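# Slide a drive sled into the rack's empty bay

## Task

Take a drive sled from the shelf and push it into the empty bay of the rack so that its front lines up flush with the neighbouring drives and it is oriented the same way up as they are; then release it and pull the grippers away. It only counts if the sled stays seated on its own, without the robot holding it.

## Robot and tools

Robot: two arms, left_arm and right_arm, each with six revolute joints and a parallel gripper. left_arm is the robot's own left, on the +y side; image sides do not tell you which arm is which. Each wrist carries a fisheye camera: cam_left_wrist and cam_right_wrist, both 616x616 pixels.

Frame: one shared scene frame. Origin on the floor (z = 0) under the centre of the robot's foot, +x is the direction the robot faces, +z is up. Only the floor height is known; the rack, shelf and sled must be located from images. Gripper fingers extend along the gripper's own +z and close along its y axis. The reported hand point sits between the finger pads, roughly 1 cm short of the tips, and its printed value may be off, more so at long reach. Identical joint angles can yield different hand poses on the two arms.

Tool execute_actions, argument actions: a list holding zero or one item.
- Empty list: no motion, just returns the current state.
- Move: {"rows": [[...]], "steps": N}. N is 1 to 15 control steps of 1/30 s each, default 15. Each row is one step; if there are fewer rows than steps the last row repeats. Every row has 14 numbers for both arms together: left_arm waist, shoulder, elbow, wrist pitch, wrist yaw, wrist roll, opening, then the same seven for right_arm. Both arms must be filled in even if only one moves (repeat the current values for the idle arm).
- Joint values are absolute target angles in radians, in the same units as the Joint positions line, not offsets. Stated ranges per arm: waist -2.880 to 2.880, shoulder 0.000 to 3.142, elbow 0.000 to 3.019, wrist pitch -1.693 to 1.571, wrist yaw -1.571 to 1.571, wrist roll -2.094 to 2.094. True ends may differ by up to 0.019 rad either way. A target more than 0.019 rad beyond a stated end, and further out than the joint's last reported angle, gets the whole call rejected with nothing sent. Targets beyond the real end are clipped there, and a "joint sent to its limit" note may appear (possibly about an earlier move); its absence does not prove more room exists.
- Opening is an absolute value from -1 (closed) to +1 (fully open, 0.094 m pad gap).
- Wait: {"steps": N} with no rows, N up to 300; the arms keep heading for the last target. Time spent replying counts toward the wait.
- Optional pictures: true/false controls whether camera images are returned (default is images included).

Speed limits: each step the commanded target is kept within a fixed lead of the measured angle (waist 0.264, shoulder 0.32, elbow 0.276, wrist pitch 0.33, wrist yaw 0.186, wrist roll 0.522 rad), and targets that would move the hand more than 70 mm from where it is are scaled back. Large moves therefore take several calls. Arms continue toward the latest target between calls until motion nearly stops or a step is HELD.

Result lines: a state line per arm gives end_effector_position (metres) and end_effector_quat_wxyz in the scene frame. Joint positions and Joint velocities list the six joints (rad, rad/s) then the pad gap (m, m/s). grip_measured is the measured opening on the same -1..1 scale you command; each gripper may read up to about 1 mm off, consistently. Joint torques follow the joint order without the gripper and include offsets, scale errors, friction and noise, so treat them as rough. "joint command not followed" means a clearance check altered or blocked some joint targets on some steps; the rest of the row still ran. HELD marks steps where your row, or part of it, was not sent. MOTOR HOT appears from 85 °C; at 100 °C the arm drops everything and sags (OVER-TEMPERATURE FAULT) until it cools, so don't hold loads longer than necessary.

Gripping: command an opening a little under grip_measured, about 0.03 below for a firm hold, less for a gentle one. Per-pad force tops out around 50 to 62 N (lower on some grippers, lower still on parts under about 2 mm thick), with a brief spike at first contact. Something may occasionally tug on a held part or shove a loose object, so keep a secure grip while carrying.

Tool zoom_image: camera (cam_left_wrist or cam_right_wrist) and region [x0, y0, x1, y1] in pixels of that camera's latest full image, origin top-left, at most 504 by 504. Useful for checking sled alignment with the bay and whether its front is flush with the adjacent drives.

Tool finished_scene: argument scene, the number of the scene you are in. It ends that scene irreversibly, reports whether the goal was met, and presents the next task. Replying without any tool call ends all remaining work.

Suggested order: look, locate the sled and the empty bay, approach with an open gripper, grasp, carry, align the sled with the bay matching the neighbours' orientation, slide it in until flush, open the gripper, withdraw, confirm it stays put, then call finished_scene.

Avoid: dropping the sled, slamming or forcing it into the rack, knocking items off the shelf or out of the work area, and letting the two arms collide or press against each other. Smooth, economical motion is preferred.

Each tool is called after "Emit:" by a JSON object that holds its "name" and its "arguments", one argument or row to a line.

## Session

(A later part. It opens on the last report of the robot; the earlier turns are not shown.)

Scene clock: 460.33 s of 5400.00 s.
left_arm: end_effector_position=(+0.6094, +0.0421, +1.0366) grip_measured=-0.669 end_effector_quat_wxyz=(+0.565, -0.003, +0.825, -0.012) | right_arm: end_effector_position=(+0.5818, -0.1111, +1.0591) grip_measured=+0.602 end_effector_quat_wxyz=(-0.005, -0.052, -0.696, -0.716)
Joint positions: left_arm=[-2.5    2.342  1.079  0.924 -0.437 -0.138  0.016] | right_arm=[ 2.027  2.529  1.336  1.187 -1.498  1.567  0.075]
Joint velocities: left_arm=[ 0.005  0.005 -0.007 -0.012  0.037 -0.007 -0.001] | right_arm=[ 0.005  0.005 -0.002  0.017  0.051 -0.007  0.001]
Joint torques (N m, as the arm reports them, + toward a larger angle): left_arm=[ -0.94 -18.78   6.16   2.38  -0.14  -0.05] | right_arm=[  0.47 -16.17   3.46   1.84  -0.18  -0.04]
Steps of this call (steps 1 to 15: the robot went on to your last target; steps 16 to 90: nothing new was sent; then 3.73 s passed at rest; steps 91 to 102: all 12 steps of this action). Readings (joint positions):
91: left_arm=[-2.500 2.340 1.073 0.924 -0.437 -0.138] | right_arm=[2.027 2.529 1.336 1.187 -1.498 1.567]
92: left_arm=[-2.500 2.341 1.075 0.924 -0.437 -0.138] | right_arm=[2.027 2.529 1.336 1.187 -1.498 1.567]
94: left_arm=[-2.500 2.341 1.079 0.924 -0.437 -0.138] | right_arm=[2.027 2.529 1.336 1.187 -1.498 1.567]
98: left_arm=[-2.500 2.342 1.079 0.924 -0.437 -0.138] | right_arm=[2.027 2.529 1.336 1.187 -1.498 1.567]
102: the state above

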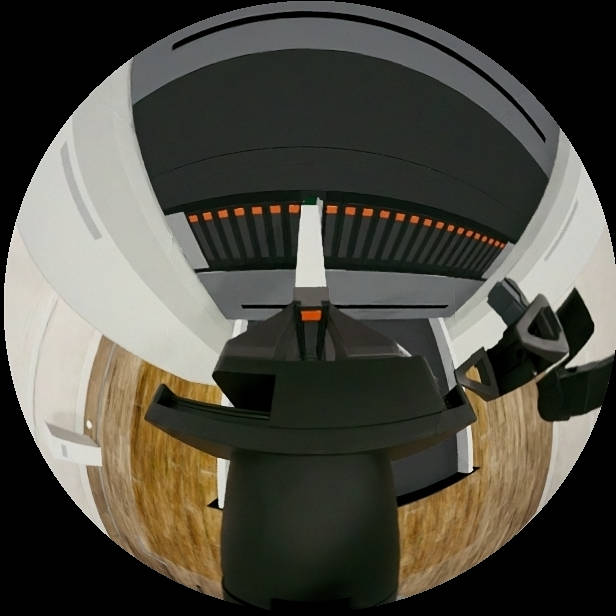

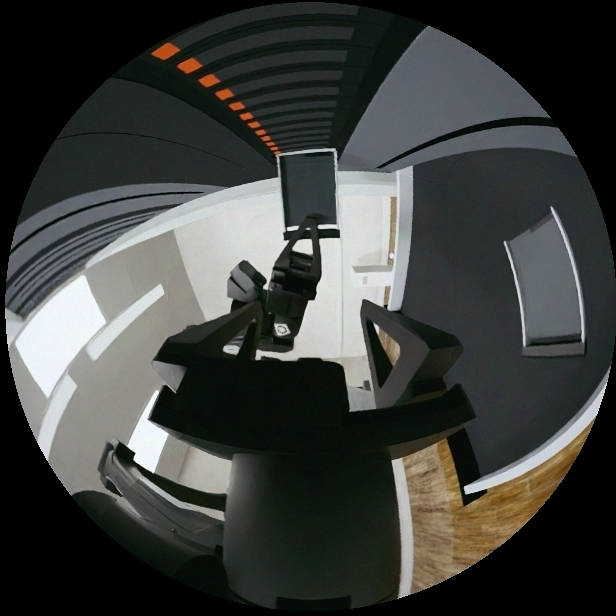

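Emit:
{"name": "execute_actions", "arguments": {
  "actions": [
    {"rows":[[-2.497,2.338,1.15,0.924,-0.432,-0.14,-0.7,2.02,2.55,1.33,1.2,-1.5,1.57,0.6]],"steps":12}
  ]
}}

Emit:
{"name": "zoom_image", "arguments": {
  "camera": "cam_left_wrist",
  "region": [250,150,370,300]
}}

Emit:
{"name": "zoom_image", "arguments": {
  "camera": "cam_right_wrist",
  "region": [230,120,400,300]
}}

Scene clock: 466.27 s of 5400.00 s.
left_arm: end_effector_position=(+0.6103, +0.0415, +1.0363) grip_measured=-0.669 end_effector_quat_wxyz=(+0.565, -0.003, +0.825, -0.012) | right_arm: end_effector_position=(+0.5818, -0.1111, +1.0591) grip_measured=+0.602 end_effector_quat_wxyz=(-0.005, -0.052, -0.696, -0.716)
Joint positions: left_arm=[-2.5    2.344  1.082  0.923 -0.436 -0.138  0.016] | right_arm=[ 2.027  2.529  1.336  1.187 -1.498  1.567  0.075]
Joint velocities: left_arm=[-0.015  0.015 -0.002  0.007  0.051 -0.022 -0.   ] | right_arm=[ 0.005 -0.005 -0.012  0.002 -0.007  0.022  0.   ]
Joint torques (N m, as the arm reports them, + toward a larger angle): left_arm=[ -0.94 -19.13   7.69   2.11   0.09  -0.06] | right_arm=[  0.66 -16.31   3.47   1.86  -0.18  -0.03]
Steps of this call (steps 1 to 15: the robot went on to your last target; steps 16 to 90: nothing new was sent; then 2.53 s passed at rest; steps 91 to 102: all 12 steps of this action). Readings (joint positions):
91: left_arm=[-2.500 2.342 1.081 0.924 -0.436 -0.138] | right_arm=[2.027 2.529 1.336 1.187 -1.498 1.567]
92: left_arm=[-2.500 2.343 1.082 0.923 -0.436 -0.138] | right_arm=[2.027 2.529 1.336 1.187 -1.498 1.567]
94: left_arm=[-2.500 2.344 1.082 0.923 -0.436 -0.138] | right_arm=[2.027 2.529 1.336 1.187 -1.498 1.567]
98: left_arm=[-2.500 2.344 1.082 0.923 -0.436 -0.138] | right_arm=[2.027 2.529 1.336 1.187 -1.498 1.567]
102: the state above

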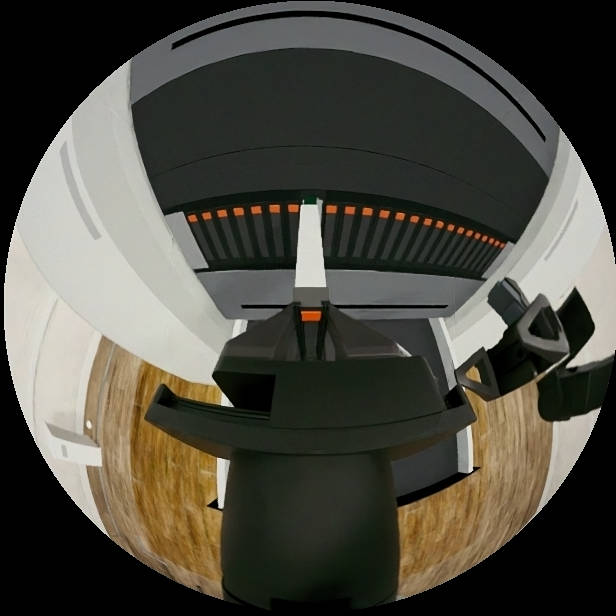

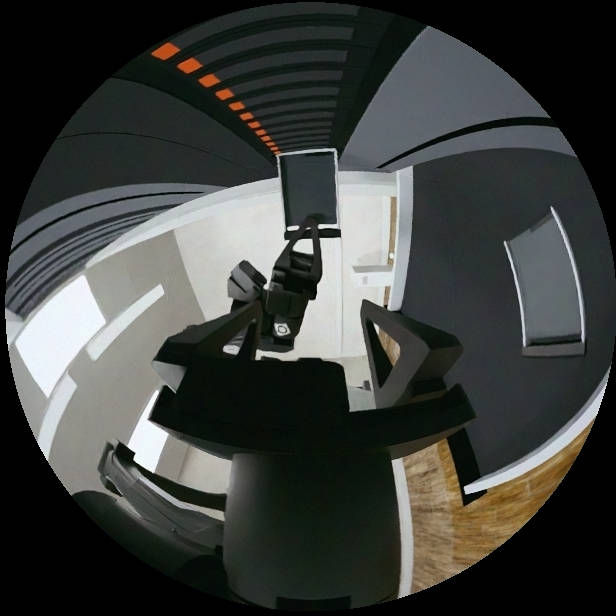

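Region (250, 150, 370, 300) of cam_left_wrist's 616x616 image, scaled by 3.360, with more detail than that image has; it fills the left 403 columns of this view, and the rest is white.

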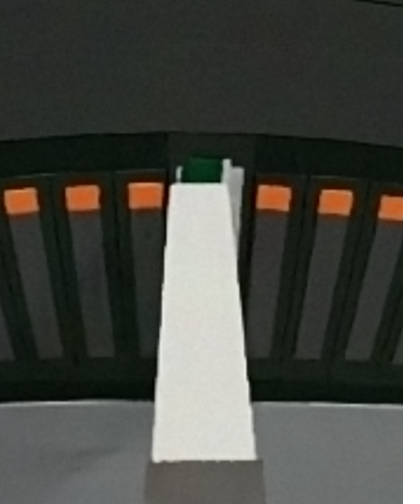

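Region (230, 120, 400, 300) of cam_right_wrist's 616x616 image, scaled by 2.800, with more detail than that image has.

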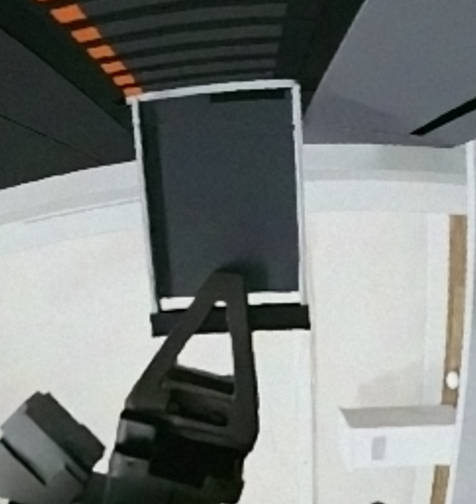

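Emit:
{"name": "execute_actions", "arguments": {
  "actions": [
    {"rows":[[-2.5,2.338,1.11,0.93,-0.432,-0.14,-0.7,2.02,2.55,1.33,1.2,-1.5,1.57,0.6],[-2.5,2.338,1.11,0.93,-0.432,-0.14,-0.7,2.02,2.55,1.33,1.2,-1.5,1.57,0.6],[-2.5,2.338,1.11,0.93,-0.428,-0.14,-0.7,2.02,2.55,1.33,1.2,-1.5,1.57,0.6],[-2.5,2.338,1.11,0.935,-0.424,-0.14,-0.7,2.02,2.55,1.33,1.2,-1.5,1.57,0.6],[-2.5,2.338,1.11,0.935,-0.424,-0.14,-0.7,2.02,2.55,1.33,1.2,-1.5,1.57,0.6],[-2.5,2.338,1.11,0.935,-0.424,-0.14,-0.7,2.02,2.55,1.33,1.2,-1.5,1.57,0.6],[-2.5,2.338,1.11,0.935,-0.424,-0.14,-0.7,2.02,2.55,1.33,1.2,-1.5,1.57,0.6],[-2.5,2.338,1.11,0.935,-0.424,-0.14,-0.7,2.02,2.55,1.33,1.2,-1.5,1.57,0.6],[-2.5,2.338,1.145,0.935,-0.424,-0.14,-0.7,2.02,2.55,1.33,1.2,-1.5,1.57,0.6]],"steps":15}
  ]
}}

Emit:
{"name": "zoom_image", "arguments": {
  "camera": "cam_left_wrist",
  "region": [250,150,370,300]
}}

Emit:
{"name": "zoom_image", "arguments": {
  "camera": "cam_right_wrist",
  "region": [230,120,400,300]
}}

Scene clock: 478.80 s of 5400.00 s.
left_arm: end_effector_position=(+0.6103, +0.0412, +1.0363) grip_measured=-0.669 end_effector_quat_wxyz=(+0.565, -0.003, +0.825, -0.013) | right_arm: end_effector_position=(+0.5818, -0.1111, +1.0591) grip_measured=+0.602 end_effector_quat_wxyz=(-0.005, -0.052, -0.696, -0.716)
Joint positions: left_arm=[-2.5    2.344  1.082  0.923 -0.435 -0.138  0.016] | right_arm=[ 2.027  2.529  1.336  1.187 -1.498  1.567  0.075]
Joint velocities: left_arm=[-0.005  0.005 -0.012 -0.002  0.007 -0.066 -0.   ] | right_arm=[-0.024 -0.005  0.012 -0.012 -0.007 -0.022 -0.001]
Joint torques (N m, as the arm reports them, + toward a larger angle): left_arm=[ -1.18 -19.1    7.23   2.58   0.38  -0.06] | right_arm=[  0.71 -16.34   3.4    1.82  -0.18  -0.02]
Steps of this call (steps 1 to 15: the robot went on to your last target; steps 16 to 90: nothing new was sent; then 9.03 s passed at rest; steps 91 to 105: all 15 steps of this action). Readings (joint positions):
91: left_arm=[-2.500 2.344 1.082 0.923 -0.436 -0.138] | right_arm=[2.027 2.529 1.336 1.187 -1.498 1.567]
92: left_arm=[-2.500 2.344 1.082 0.923 -0.436 -0.138] | right_arm=[2.027 2.529 1.336 1.187 -1.498 1.567]
94: left_arm=[-2.500 2.344 1.082 0.923 -0.435 -0.138] | right_arm=[2.027 2.529 1.336 1.187 -1.498 1.567]
98: left_arm=[-2.500 2.344 1.082 0.923 -0.435 -0.138] | right_arm=[2.027 2.529 1.336 1.187 -1.498 1.567]
105: the state above

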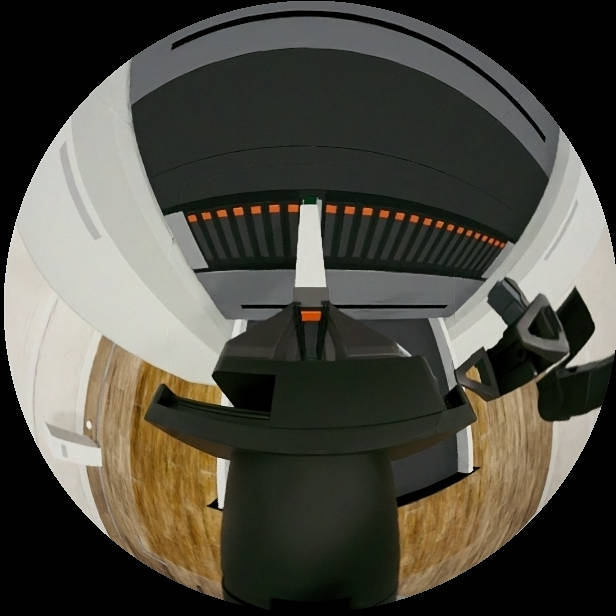

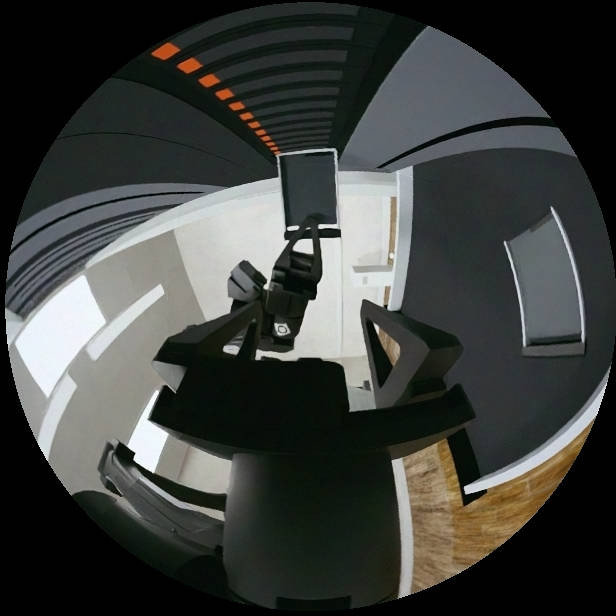

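Region (250, 150, 370, 300) of cam_left_wrist's 616x616 image, scaled by 3.360, with more detail than that image has; it fills the left 403 columns of this view, and the rest is white.

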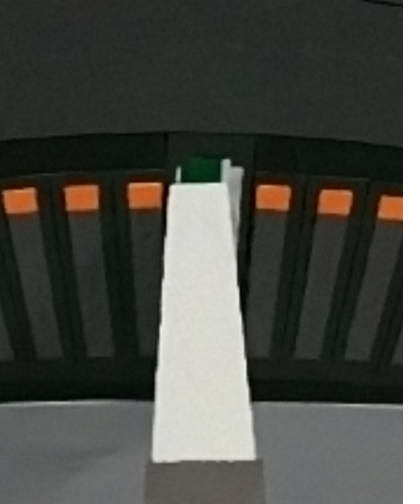

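Region (230, 120, 400, 300) of cam_right_wrist's 616x616 image, scaled by 2.800, with more detail than that image has.

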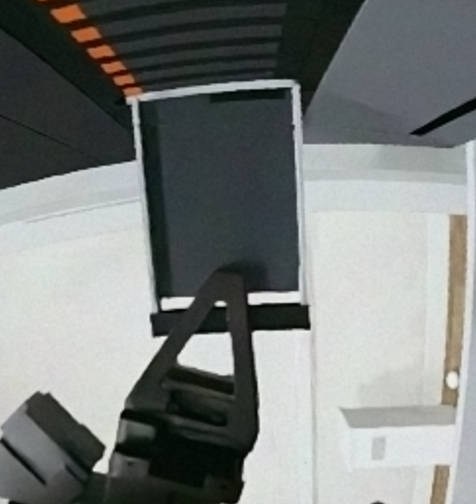

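Emit:
{"name": "execute_actions", "arguments": {
  "actions": [
    {"rows":[[-2.5,2.338,1.05,0.94,-0.43,-0.14,-0.7,2.02,2.55,1.33,1.2,-1.5,1.57,0.6]],"steps":15}
  ]
}}

Emit:
{"name": "execute_actions", "arguments": {
  "actions": [
    {"rows":[[-2.5,2.338,1.065,0.945,-0.42,-0.14,-0.7,2.02,2.55,1.33,1.2,-1.5,1.57,0.6]],"steps":15}
  ]
}}

Emit:
{"name": "zoom_image", "arguments": {
  "camera": "cam_left_wrist",
  "region": [250,150,370,300]
}}

Emit:
{"name": "zoom_image", "arguments": {
  "camera": "cam_right_wrist",
  "region": [230,120,400,300]
}}

Scene clock: 505.97 s of 5400.00 s.
left_arm: end_effector_position=(+0.5939, +0.0482, +1.0237) grip_measured=-0.669 end_effector_quat_wxyz=(+0.550, +0.004, +0.835, -0.007) | right_arm: end_effector_position=(+0.5818, -0.1111, +1.0591) grip_measured=+0.602 end_effector_quat_wxyz=(-0.005, -0.052, -0.696, -0.716)
Joint positions: left_arm=[-2.5    2.345  1.044  0.923 -0.432 -0.138  0.016] | right_arm=[ 2.027  2.529  1.336  1.187 -1.498  1.567  0.075]
Joint velocities: left_arm=[-0.015 -0.005  0.002  0.012  0.022 -0.066 -0.001] | right_arm=[ 0.005 -0.015 -0.002 -0.002  0.007  0.022  0.001]
Joint torques (N m, as the arm reports them, + toward a larger angle): left_arm=[ -0.91 -19.25   3.34   2.93   0.    -0.05] | right_arm=[  0.67 -16.46   3.4    1.89  -0.18  -0.04]
Steps of this call (steps 1 to 15: the robot went on to your last target; steps 16 to 90: nothing new was sent; then 23.67 s passed at rest; steps 91 to 105: all 15 steps of this action). Readings (joint positions):
91: left_arm=[-2.500 2.344 1.076 0.923 -0.434 -0.138] | right_arm=[2.027 2.529 1.336 1.187 -1.498 1.567]
92: left_arm=[-2.500 2.343 1.070 0.923 -0.433 -0.138] | right_arm=[2.027 2.529 1.336 1.187 -1.498 1.567]
94: left_arm=[-2.500 2.344 1.056 0.923 -0.432 -0.138] | right_arm=[2.027 2.529 1.336 1.187 -1.498 1.567]
98: left_arm=[-2.500 2.345 1.044 0.923 -0.432 -0.138] | right_arm=[2.027 2.529 1.336 1.187 -1.498 1.567]
105: the state above

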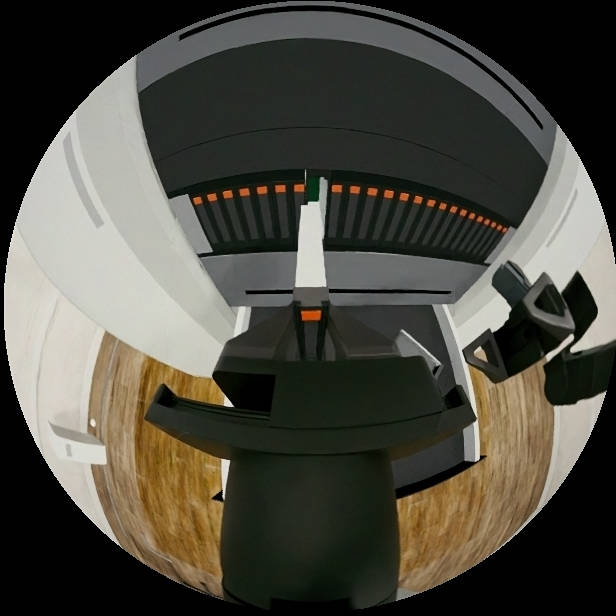

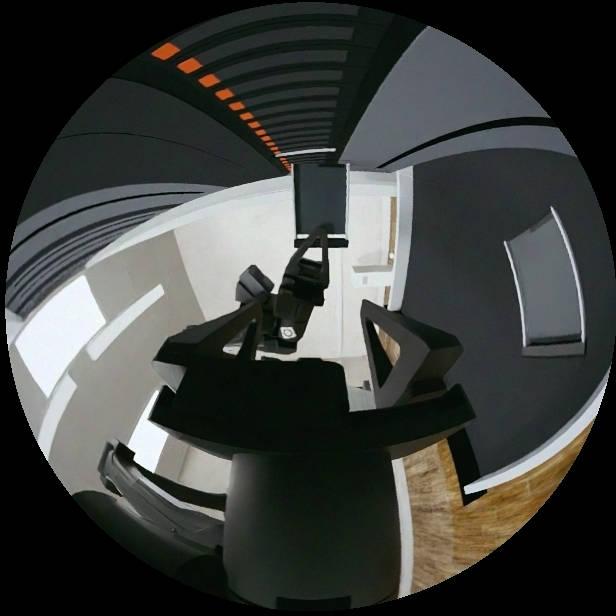

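Scene clock: 506.47 s of 5400.00 s.
left_arm: end_effector_position=(+0.5938, +0.0465, +1.0235) grip_measured=-0.669 end_effector_quat_wxyz=(+0.550, +0.006, +0.835, -0.011) | right_arm: end_effector_position=(+0.5818, -0.1111, +1.0591) grip_measured=+0.602 end_effector_quat_wxyz=(-0.005, -0.052, -0.696, -0.716)
Joint positions: left_arm=[-2.5    2.345  1.044  0.923 -0.423 -0.138  0.016] | right_arm=[ 2.027  2.529  1.336  1.187 -1.498  1.567  0.075]
Joint velocities: left_arm=[ 0.005 -0.005 -0.002  0.002 -0.037  0.007  0.   ] | right_arm=[-0.005 -0.005  0.012  0.002 -0.022 -0.081 -0.   ]
Joint torques (N m, as the arm reports them, + toward a larger angle): left_arm=[ -1.25 -18.94   4.35   3.07  -0.01  -0.05] | right_arm=[  0.63 -16.01   3.39   1.86  -0.19  -0.04]
Steps of this call (steps 1 to 15: all 15 steps of this action). Readings (joint positions):
1: left_arm=[-2.500 2.345 1.044 0.923 -0.427 -0.138] | right_arm=[2.027 2.529 1.336 1.187 -1.498 1.567]
2: left_arm=[-2.500 2.345 1.044 0.923 -0.424 -0.138] | right_arm=[2.027 2.529 1.336 1.187 -1.498 1.567]
4: left_arm=[-2.500 2.345 1.044 0.923 -0.423 -0.138] | right_arm=[2.027 2.529 1.336 1.187 -1.498 1.567]
8: left_arm=[-2.500 2.345 1.044 0.923 -0.423 -0.138] | right_arm=[2.027 2.529 1.336 1.187 -1.498 1.567]
15: the state above

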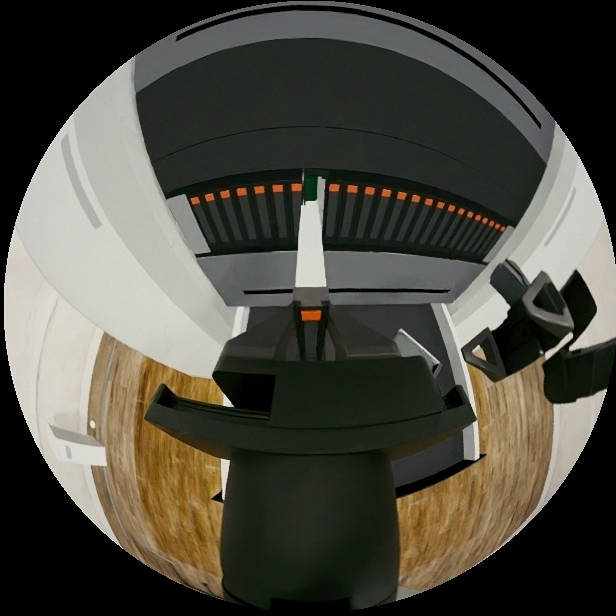

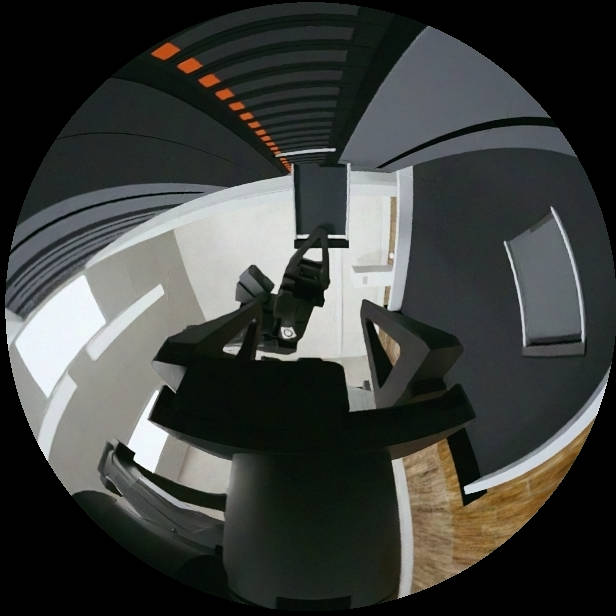

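Region (250, 150, 370, 300) of cam_left_wrist's 616x616 image, scaled by 3.360, with more detail than that image has; it fills the left 403 columns of this view, and the rest is white.

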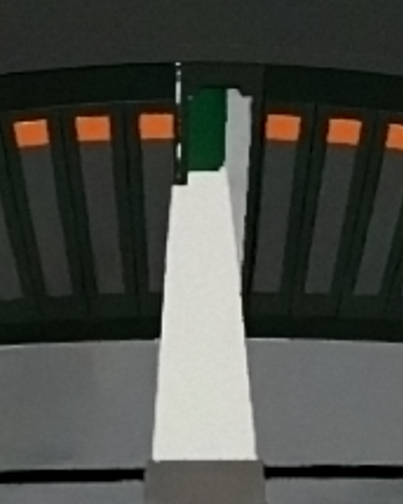

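Region (230, 120, 400, 300) of cam_right_wrist's 616x616 image, scaled by 2.800, with more detail than that image has.

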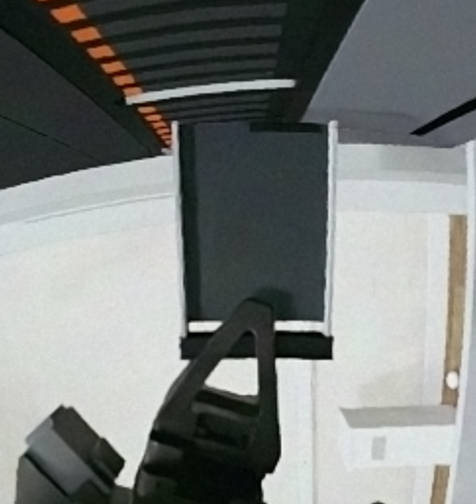

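Emit:
{"name": "execute_actions", "arguments": {
  "actions": [
    {"rows":[[-2.5,2.338,1.09,0.945,-0.42,-0.14,-0.7,2.02,2.55,1.33,1.2,-1.5,1.57,0.6],[-2.5,2.338,1.105,0.945,-0.42,-0.14,-0.7,2.02,2.55,1.33,1.2,-1.5,1.57,0.6],[-2.5,2.338,1.117,0.945,-0.42,-0.14,-0.7,2.02,2.55,1.33,1.2,-1.5,1.57,0.6]],"steps":15}
  ]
}}

Emit:
{"name": "zoom_image", "arguments": {
  "camera": "cam_left_wrist",
  "region": [250,150,370,300]
}}

Emit:
{"name": "zoom_image", "arguments": {
  "camera": "cam_right_wrist",
  "region": [230,120,400,300]
}}

Scene clock: 518.13 s of 5400.00 s.
left_arm: end_effector_position=(+0.6116, +0.0383, +1.0355) grip_measured=-0.669 end_effector_quat_wxyz=(+0.565, +0.000, +0.825, -0.018) | right_arm: end_effector_position=(+0.5818, -0.1111, +1.0591) grip_measured=+0.602 end_effector_quat_wxyz=(-0.005, -0.052, -0.696, -0.716)
Joint positions: left_arm=[-2.5    2.348  1.088  0.923 -0.422 -0.138  0.016] | right_arm=[ 2.027  2.529  1.336  1.187 -1.498  1.567  0.075]
Joint velocities: left_arm=[ 0.005 -0.005 -0.007 -0.007 -0.022 -0.007  0.   ] | right_arm=[-0.005 -0.005 -0.022 -0.007 -0.022 -0.007  0.001]
Joint torques (N m, as the arm reports them, + toward a larger angle): left_arm=[ -1.15 -19.18   5.16   3.1    0.01  -0.05] | right_arm=[  0.67 -16.35   3.41   1.87  -0.17  -0.02]
Steps of this call (steps 1 to 15: the robot went on to your last target; steps 16 to 90: nothing new was sent; then 8.17 s passed at rest; steps 91 to 105: all 15 steps of this action). Readings (joint positions):
91: left_arm=[-2.500 2.345 1.045 0.923 -0.423 -0.138] | right_arm=[2.027 2.529 1.336 1.187 -1.498 1.567]
92: left_arm=[-2.500 2.346 1.048 0.923 -0.423 -0.138] | right_arm=[2.027 2.529 1.336 1.187 -1.498 1.567]
94: left_arm=[-2.500 2.347 1.061 0.923 -0.423 -0.138] | right_arm=[2.027 2.529 1.336 1.187 -1.498 1.567]
98: left_arm=[-2.500 2.347 1.087 0.923 -0.422 -0.138] | right_arm=[2.027 2.529 1.336 1.187 -1.498 1.567]
105: the state above

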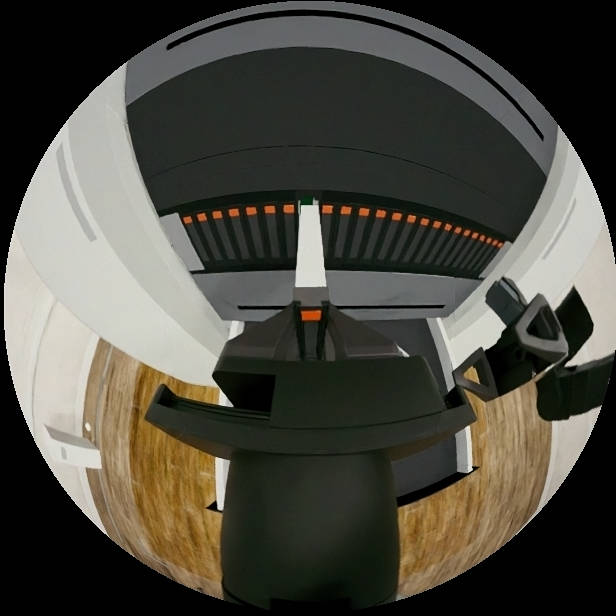

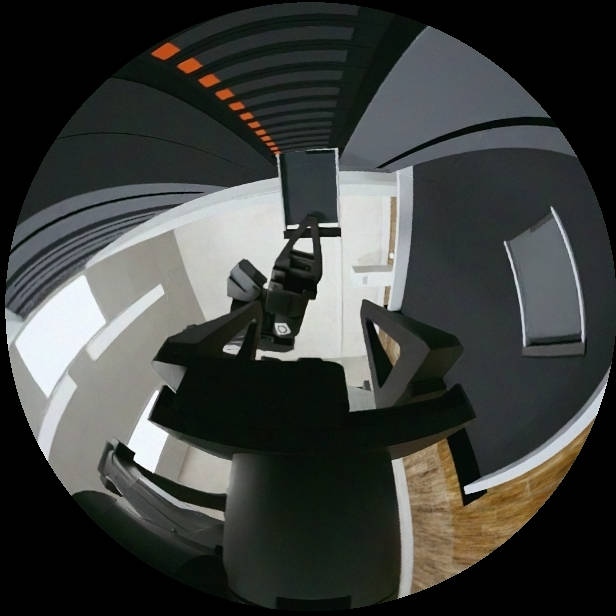

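Region (250, 150, 370, 300) of cam_left_wrist's 616x616 image, scaled by 3.360, with more detail than that image has; it fills the left 403 columns of this view, and the rest is white.

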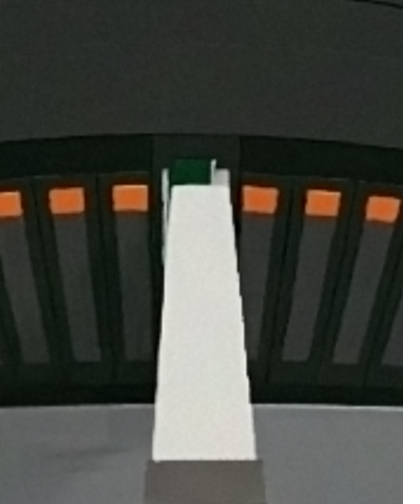

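Region (230, 120, 400, 300) of cam_right_wrist's 616x616 image, scaled by 2.800, with more detail than that image has.

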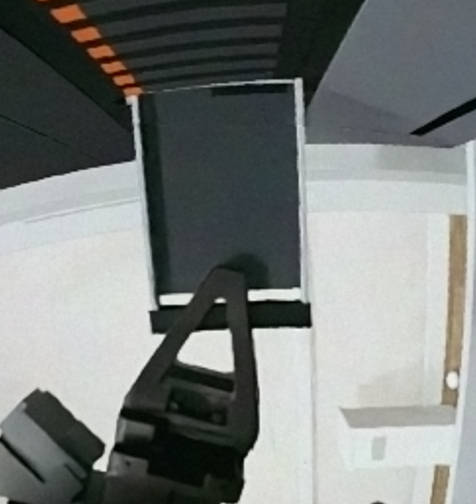

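Emit:
{"name": "execute_actions", "arguments": {
  "actions": [
    {"rows":[[-2.497,2.338,1.14,0.94,-0.42,-0.14,-0.7,2.02,2.55,1.33,1.2,-1.5,1.57,0.6],[-2.494,2.34,1.155,0.93,-0.417,-0.14,-0.7,2.02,2.55,1.33,1.2,-1.5,1.57,0.6],[-2.49,2.342,1.17,0.915,-0.413,-0.14,-0.7,2.02,2.55,1.33,1.2,-1.5,1.57,0.6]],"steps":15}
  ]
}}

Emit:
{"name": "zoom_image", "arguments": {
  "camera": "cam_left_wrist",
  "region": [250,150,370,300]
}}

Emit:
{"name": "zoom_image", "arguments": {
  "camera": "cam_right_wrist",
  "region": [230,120,400,300]
}}

Scene clock: 524.03 s of 5400.00 s.
left_arm: end_effector_position=(+0.6128, +0.0377, +1.0355) grip_measured=-0.669 end_effector_quat_wxyz=(+0.564, +0.001, +0.825, -0.018) | right_arm: end_effector_position=(+0.5818, -0.1111, +1.0591) grip_measured=+0.602 end_effector_quat_wxyz=(-0.005, -0.052, -0.696, -0.716)
Joint positions: left_arm=[-2.5    2.348  1.092  0.918 -0.422 -0.138  0.016] | right_arm=[ 2.027  2.529  1.336  1.187 -1.498  1.567  0.075]
Joint velocities: left_arm=[ 0.005 -0.015 -0.012  0.007 -0.022  0.007 -0.   ] | right_arm=[-0.015 -0.015 -0.007 -0.022  0.051 -0.051 -0.   ]
Joint torques (N m, as the arm reports them, + toward a larger angle): left_arm=[ -0.25 -19.26   8.26   1.94   0.31  -0.05] | right_arm=[  0.55 -16.14   3.37   1.82  -0.18  -0.02]
Steps of this call (steps 1 to 15: the robot went on to your last target; steps 16 to 90: nothing new was sent; then 2.40 s passed at rest; steps 91 to 105: all 15 steps of this action). Readings (joint positions):
91: left_arm=[-2.500 2.348 1.089 0.923 -0.422 -0.138] | right_arm=[2.027 2.529 1.336 1.187 -1.498 1.567]
92: left_arm=[-2.500 2.348 1.090 0.923 -0.422 -0.138] | right_arm=[2.027 2.529 1.336 1.187 -1.498 1.567]
94: left_arm=[-2.500 2.348 1.091 0.919 -0.422 -0.138] | right_arm=[2.027 2.529 1.336 1.187 -1.498 1.567]
98: left_arm=[-2.500 2.348 1.092 0.918 -0.422 -0.138] | right_arm=[2.027 2.529 1.336 1.187 -1.498 1.567]
105: the state above

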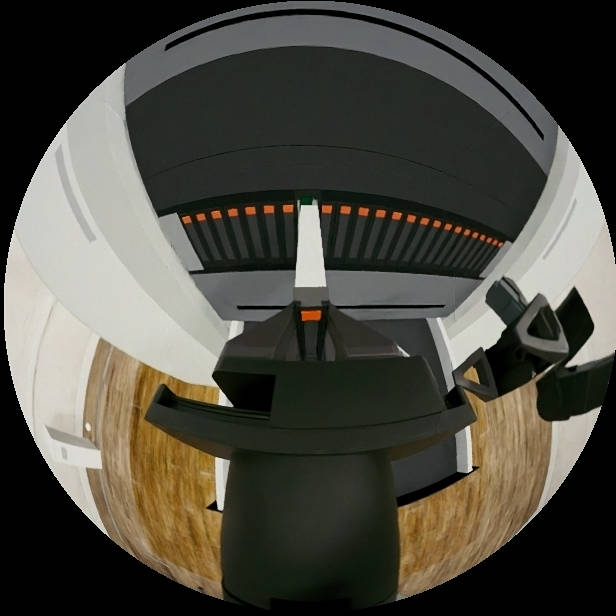

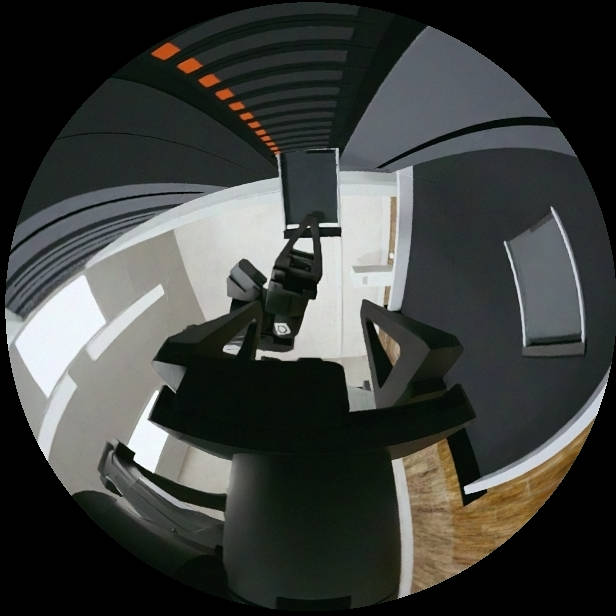

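Region (250, 150, 370, 300) of cam_left_wrist's 616x616 image, scaled by 3.360, with more detail than that image has; it fills the left 403 columns of this view, and the rest is white.

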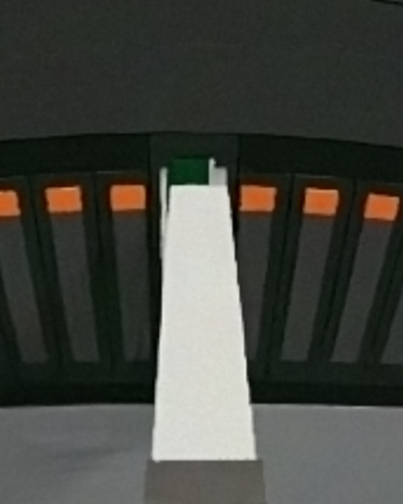

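Region (230, 120, 400, 300) of cam_right_wrist's 616x616 image, scaled by 2.800, with more detail than that image has.

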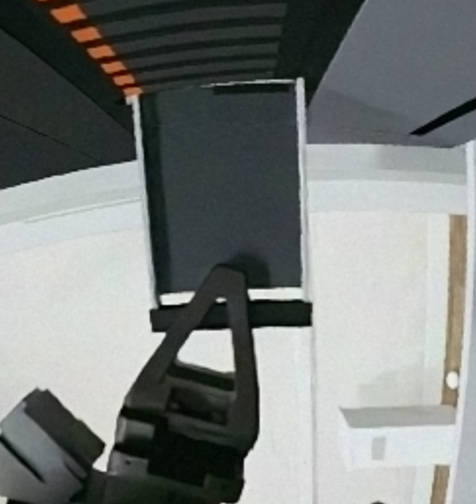

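Emit:
{"name": "execute_actions", "arguments": {
  "actions": [
    {"rows":[[-2.5,2.338,1.07,0.94,-0.424,-0.14,-0.7,2.02,2.55,1.33,1.2,-1.5,1.57,0.6]],"steps":12}
  ]
}}

Emit:
{"name": "zoom_image", "arguments": {
  "camera": "cam_right_wrist",
  "region": [260,120,360,190]
}}

Emit:
{"name": "zoom_image", "arguments": {
  "camera": "cam_left_wrist",
  "region": [280,180,340,240]
}}

Scene clock: 534.87 s of 5400.00 s.
left_arm: end_effector_position=(+0.6020, +0.0427, +1.0276) grip_measured=-0.669 end_effector_quat_wxyz=(+0.555, +0.004, +0.832, -0.014) | right_arm: end_effector_position=(+0.5818, -0.1111, +1.0591) grip_measured=+0.602 end_effector_quat_wxyz=(-0.005, -0.052, -0.696, -0.716)
Joint positions: left_arm=[-2.5    2.348  1.066  0.919 -0.423 -0.138  0.016] | right_arm=[ 2.027  2.529  1.336  1.187 -1.498  1.567  0.075]
Joint velocities: left_arm=[-0.015 -0.015  0.012  0.002 -0.007 -0.022 -0.001] | right_arm=[-0.005 -0.005 -0.017  0.002  0.051  0.022  0.   ]
Joint torques (N m, as the arm reports them, + toward a larger angle): left_arm=[ -1.21 -19.25   3.52   3.01  -0.19  -0.05] | right_arm=[  0.65 -16.26   3.35   1.88  -0.17  -0.05]
Steps of this call (steps 1 to 15: the robot went on to your last target; steps 16 to 90: nothing new was sent; then 7.43 s passed at rest; steps 91 to 102: all 12 steps of this action). Readings (joint positions):
91: left_arm=[-2.500 2.348 1.087 0.918 -0.423 -0.138] | right_arm=[2.027 2.529 1.336 1.187 -1.498 1.567]
92: left_arm=[-2.500 2.348 1.083 0.919 -0.423 -0.138] | right_arm=[2.027 2.529 1.336 1.187 -1.498 1.567]
94: left_arm=[-2.500 2.348 1.073 0.919 -0.423 -0.138] | right_arm=[2.027 2.529 1.336 1.187 -1.498 1.567]
98: left_arm=[-2.500 2.348 1.066 0.919 -0.423 -0.138] | right_arm=[2.027 2.529 1.336 1.187 -1.498 1.567]
102: the state above

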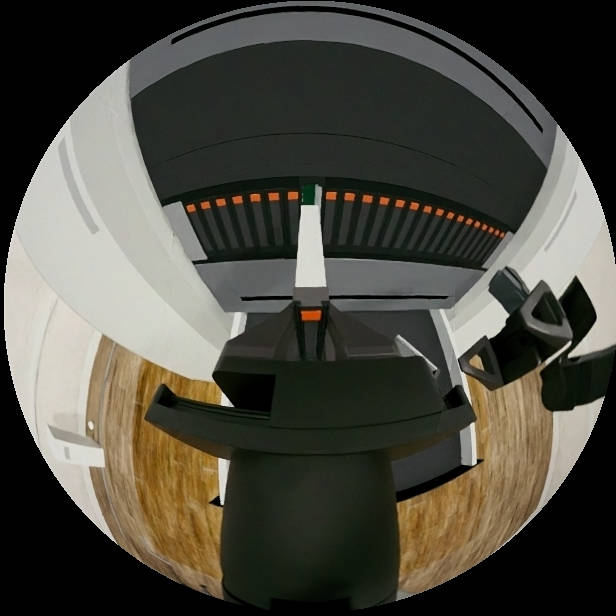

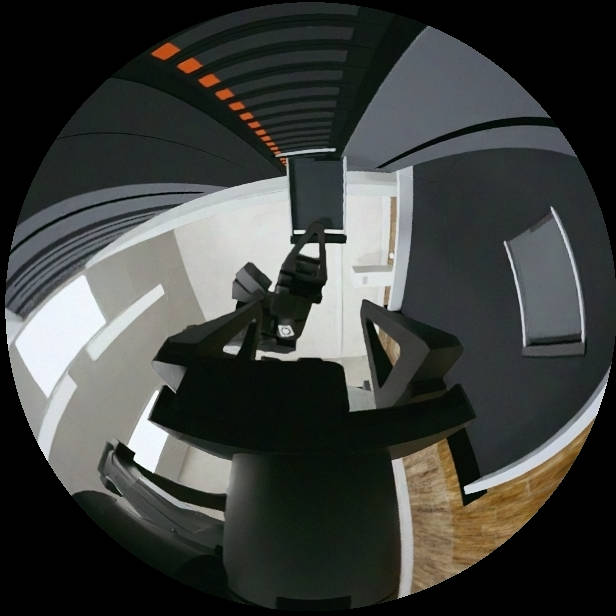

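Region (260, 120, 360, 190) of cam_right_wrist's 616x616 image, scaled by 5.040, with more detail than that image has; it fills the top 353 rows of this view, and the rest is white.

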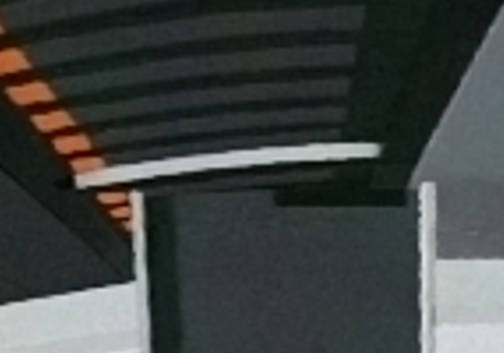

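Region (280, 180, 340, 240) of cam_left_wrist's 616x616 image, scaled by 8.400, with more detail than that image has.

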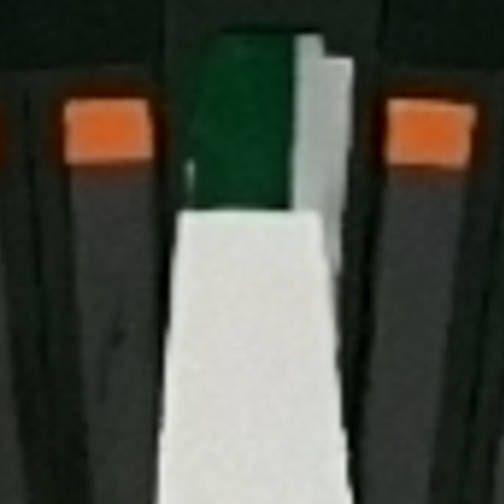

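Emit:
{"name": "execute_actions", "arguments": {
  "actions": [
    {"rows":[[-2.5,2.32,1.075,0.94,-0.428,-0.14,-0.7,2.02,2.55,1.33,1.2,-1.5,1.57,0.6]],"steps":15}
  ]
}}

Emit:
{"name": "execute_actions", "arguments": {
  "actions": [
    {"rows":[[-2.5,2.32,1.095,0.94,-0.428,-0.14,-0.7,2.02,2.55,1.33,1.2,-1.5,1.57,0.6],[-2.5,2.32,1.11,0.94,-0.428,-0.14,-0.7,2.02,2.55,1.33,1.2,-1.5,1.57,0.6]],"steps":15}
  ]
}}

Emit:
{"name": "zoom_image", "arguments": {
  "camera": "cam_right_wrist",
  "region": [260,120,360,190]
}}

Emit:
{"name": "zoom_image", "arguments": {
  "camera": "cam_left_wrist",
  "region": [280,180,340,240]
}}

Scene clock: 544.57 s of 5400.00 s.
left_arm: end_effector_position=(+0.6020, +0.0430, +1.0277) grip_measured=-0.669 end_effector_quat_wxyz=(+0.555, +0.004, +0.832, -0.013) | right_arm: end_effector_position=(+0.5818, -0.1111, +1.0591) grip_measured=+0.602 end_effector_quat_wxyz=(-0.005, -0.052, -0.696, -0.716)
Joint positions: left_arm=[-2.5    2.348  1.066  0.919 -0.424 -0.138  0.016] | right_arm=[ 2.027  2.529  1.336  1.187 -1.498  1.567  0.075]
Joint velocities: left_arm=[-0.005  0.005 -0.012 -0.007 -0.037 -0.022 -0.001] | right_arm=[-0.005 -0.005 -0.002  0.012 -0.051  0.066 -0.001]
Joint torques (N m, as the arm reports them, + toward a larger angle): left_arm=[ -1.17 -20.78   3.74   3.04  -0.29  -0.05] | right_arm=[  0.67 -16.49   3.45   1.86  -0.18  -0.03]
Steps of this call (steps 1 to 15: the robot went on to your last target; steps 16 to 90: nothing new was sent; then 6.20 s passed at rest; steps 91 to 105: all 15 steps of this action). Readings (joint positions):
91: left_arm=[-2.500 2.348 1.066 0.919 -0.424 -0.138] | right_arm=[2.027 2.529 1.336 1.187 -1.498 1.567]
92: left_arm=[-2.500 2.348 1.066 0.919 -0.424 -0.138] | right_arm=[2.027 2.529 1.336 1.187 -1.498 1.567]
94: left_arm=[-2.500 2.348 1.066 0.919 -0.424 -0.138] | right_arm=[2.027 2.529 1.336 1.187 -1.498 1.567]
98: left_arm=[-2.500 2.348 1.066 0.919 -0.424 -0.138] | right_arm=[2.027 2.529 1.336 1.187 -1.498 1.567]
105: the state above

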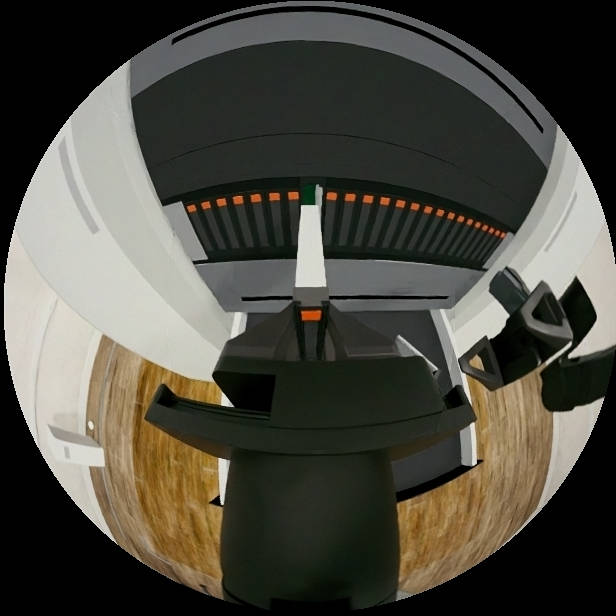

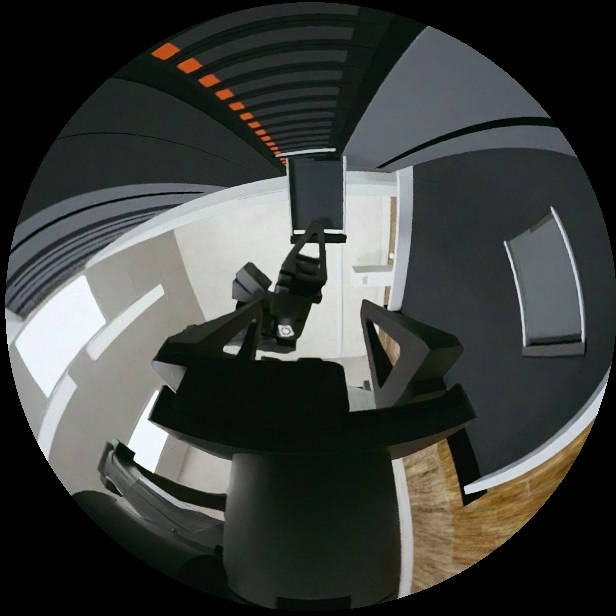

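Scene clock: 545.07 s of 5400.00 s.
left_arm: end_effector_position=(+0.6057, +0.0414, +1.0304) grip_measured=-0.669 end_effector_quat_wxyz=(+0.558, +0.002, +0.829, -0.014) | right_arm: end_effector_position=(+0.5818, -0.1111, +1.0591) grip_measured=+0.602 end_effector_quat_wxyz=(-0.005, -0.052, -0.696, -0.716)
Joint positions: left_arm=[-2.5    2.348  1.075  0.919 -0.424 -0.138  0.016] | right_arm=[ 2.027  2.529  1.336  1.187 -1.498  1.567  0.075]
Joint velocities: left_arm=[ 0.005 -0.015 -0.007 -0.007  0.037  0.007  0.001] | right_arm=[-0.005 -0.005  0.002  0.007  0.022  0.037 -0.   ]
Joint torques (N m, as the arm reports them, + toward a larger angle): left_arm=[ -1.2  -20.99   5.45   3.01  -0.27  -0.06] | right_arm=[  0.76 -16.27   3.46   1.84  -0.18  -0.03]
Steps of this call (steps 1 to 15: all 15 steps of this action). Readings (joint positions):
1: left_arm=[-2.500 2.348 1.066 0.919 -0.424 -0.138] | right_arm=[2.027 2.529 1.336 1.187 -1.498 1.567]
2: left_arm=[-2.500 2.348 1.066 0.919 -0.424 -0.138] | right_arm=[2.027 2.529 1.336 1.187 -1.498 1.567]
4: left_arm=[-2.500 2.348 1.069 0.919 -0.424 -0.138] | right_arm=[2.027 2.529 1.336 1.187 -1.498 1.567]
8: left_arm=[-2.500 2.348 1.074 0.919 -0.424 -0.138] | right_arm=[2.027 2.529 1.336 1.187 -1.498 1.567]
15: the state above

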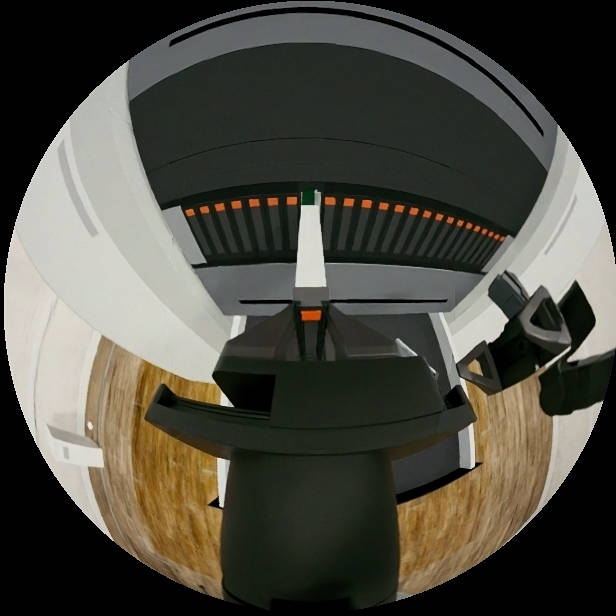

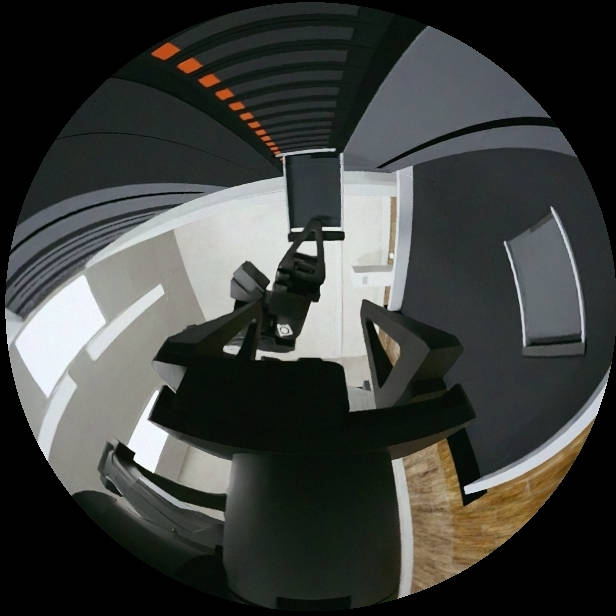

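Region (260, 120, 360, 190) of cam_right_wrist's 616x616 image, scaled by 5.040, with more detail than that image has; it fills the top 353 rows of this view, and the rest is white.

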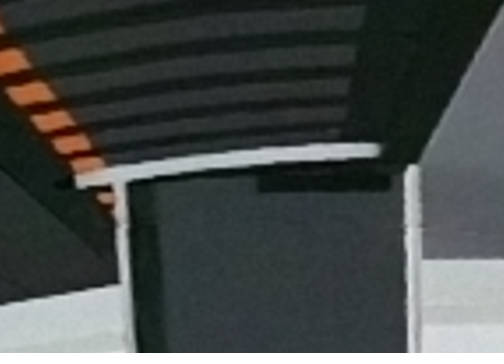

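Region (280, 180, 340, 240) of cam_left_wrist's 616x616 image, scaled by 8.400, with more detail than that image has.

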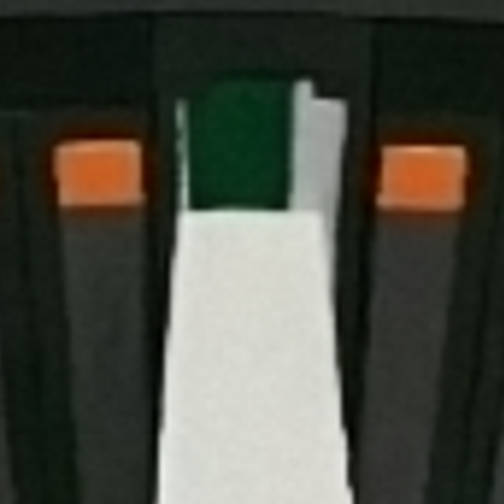

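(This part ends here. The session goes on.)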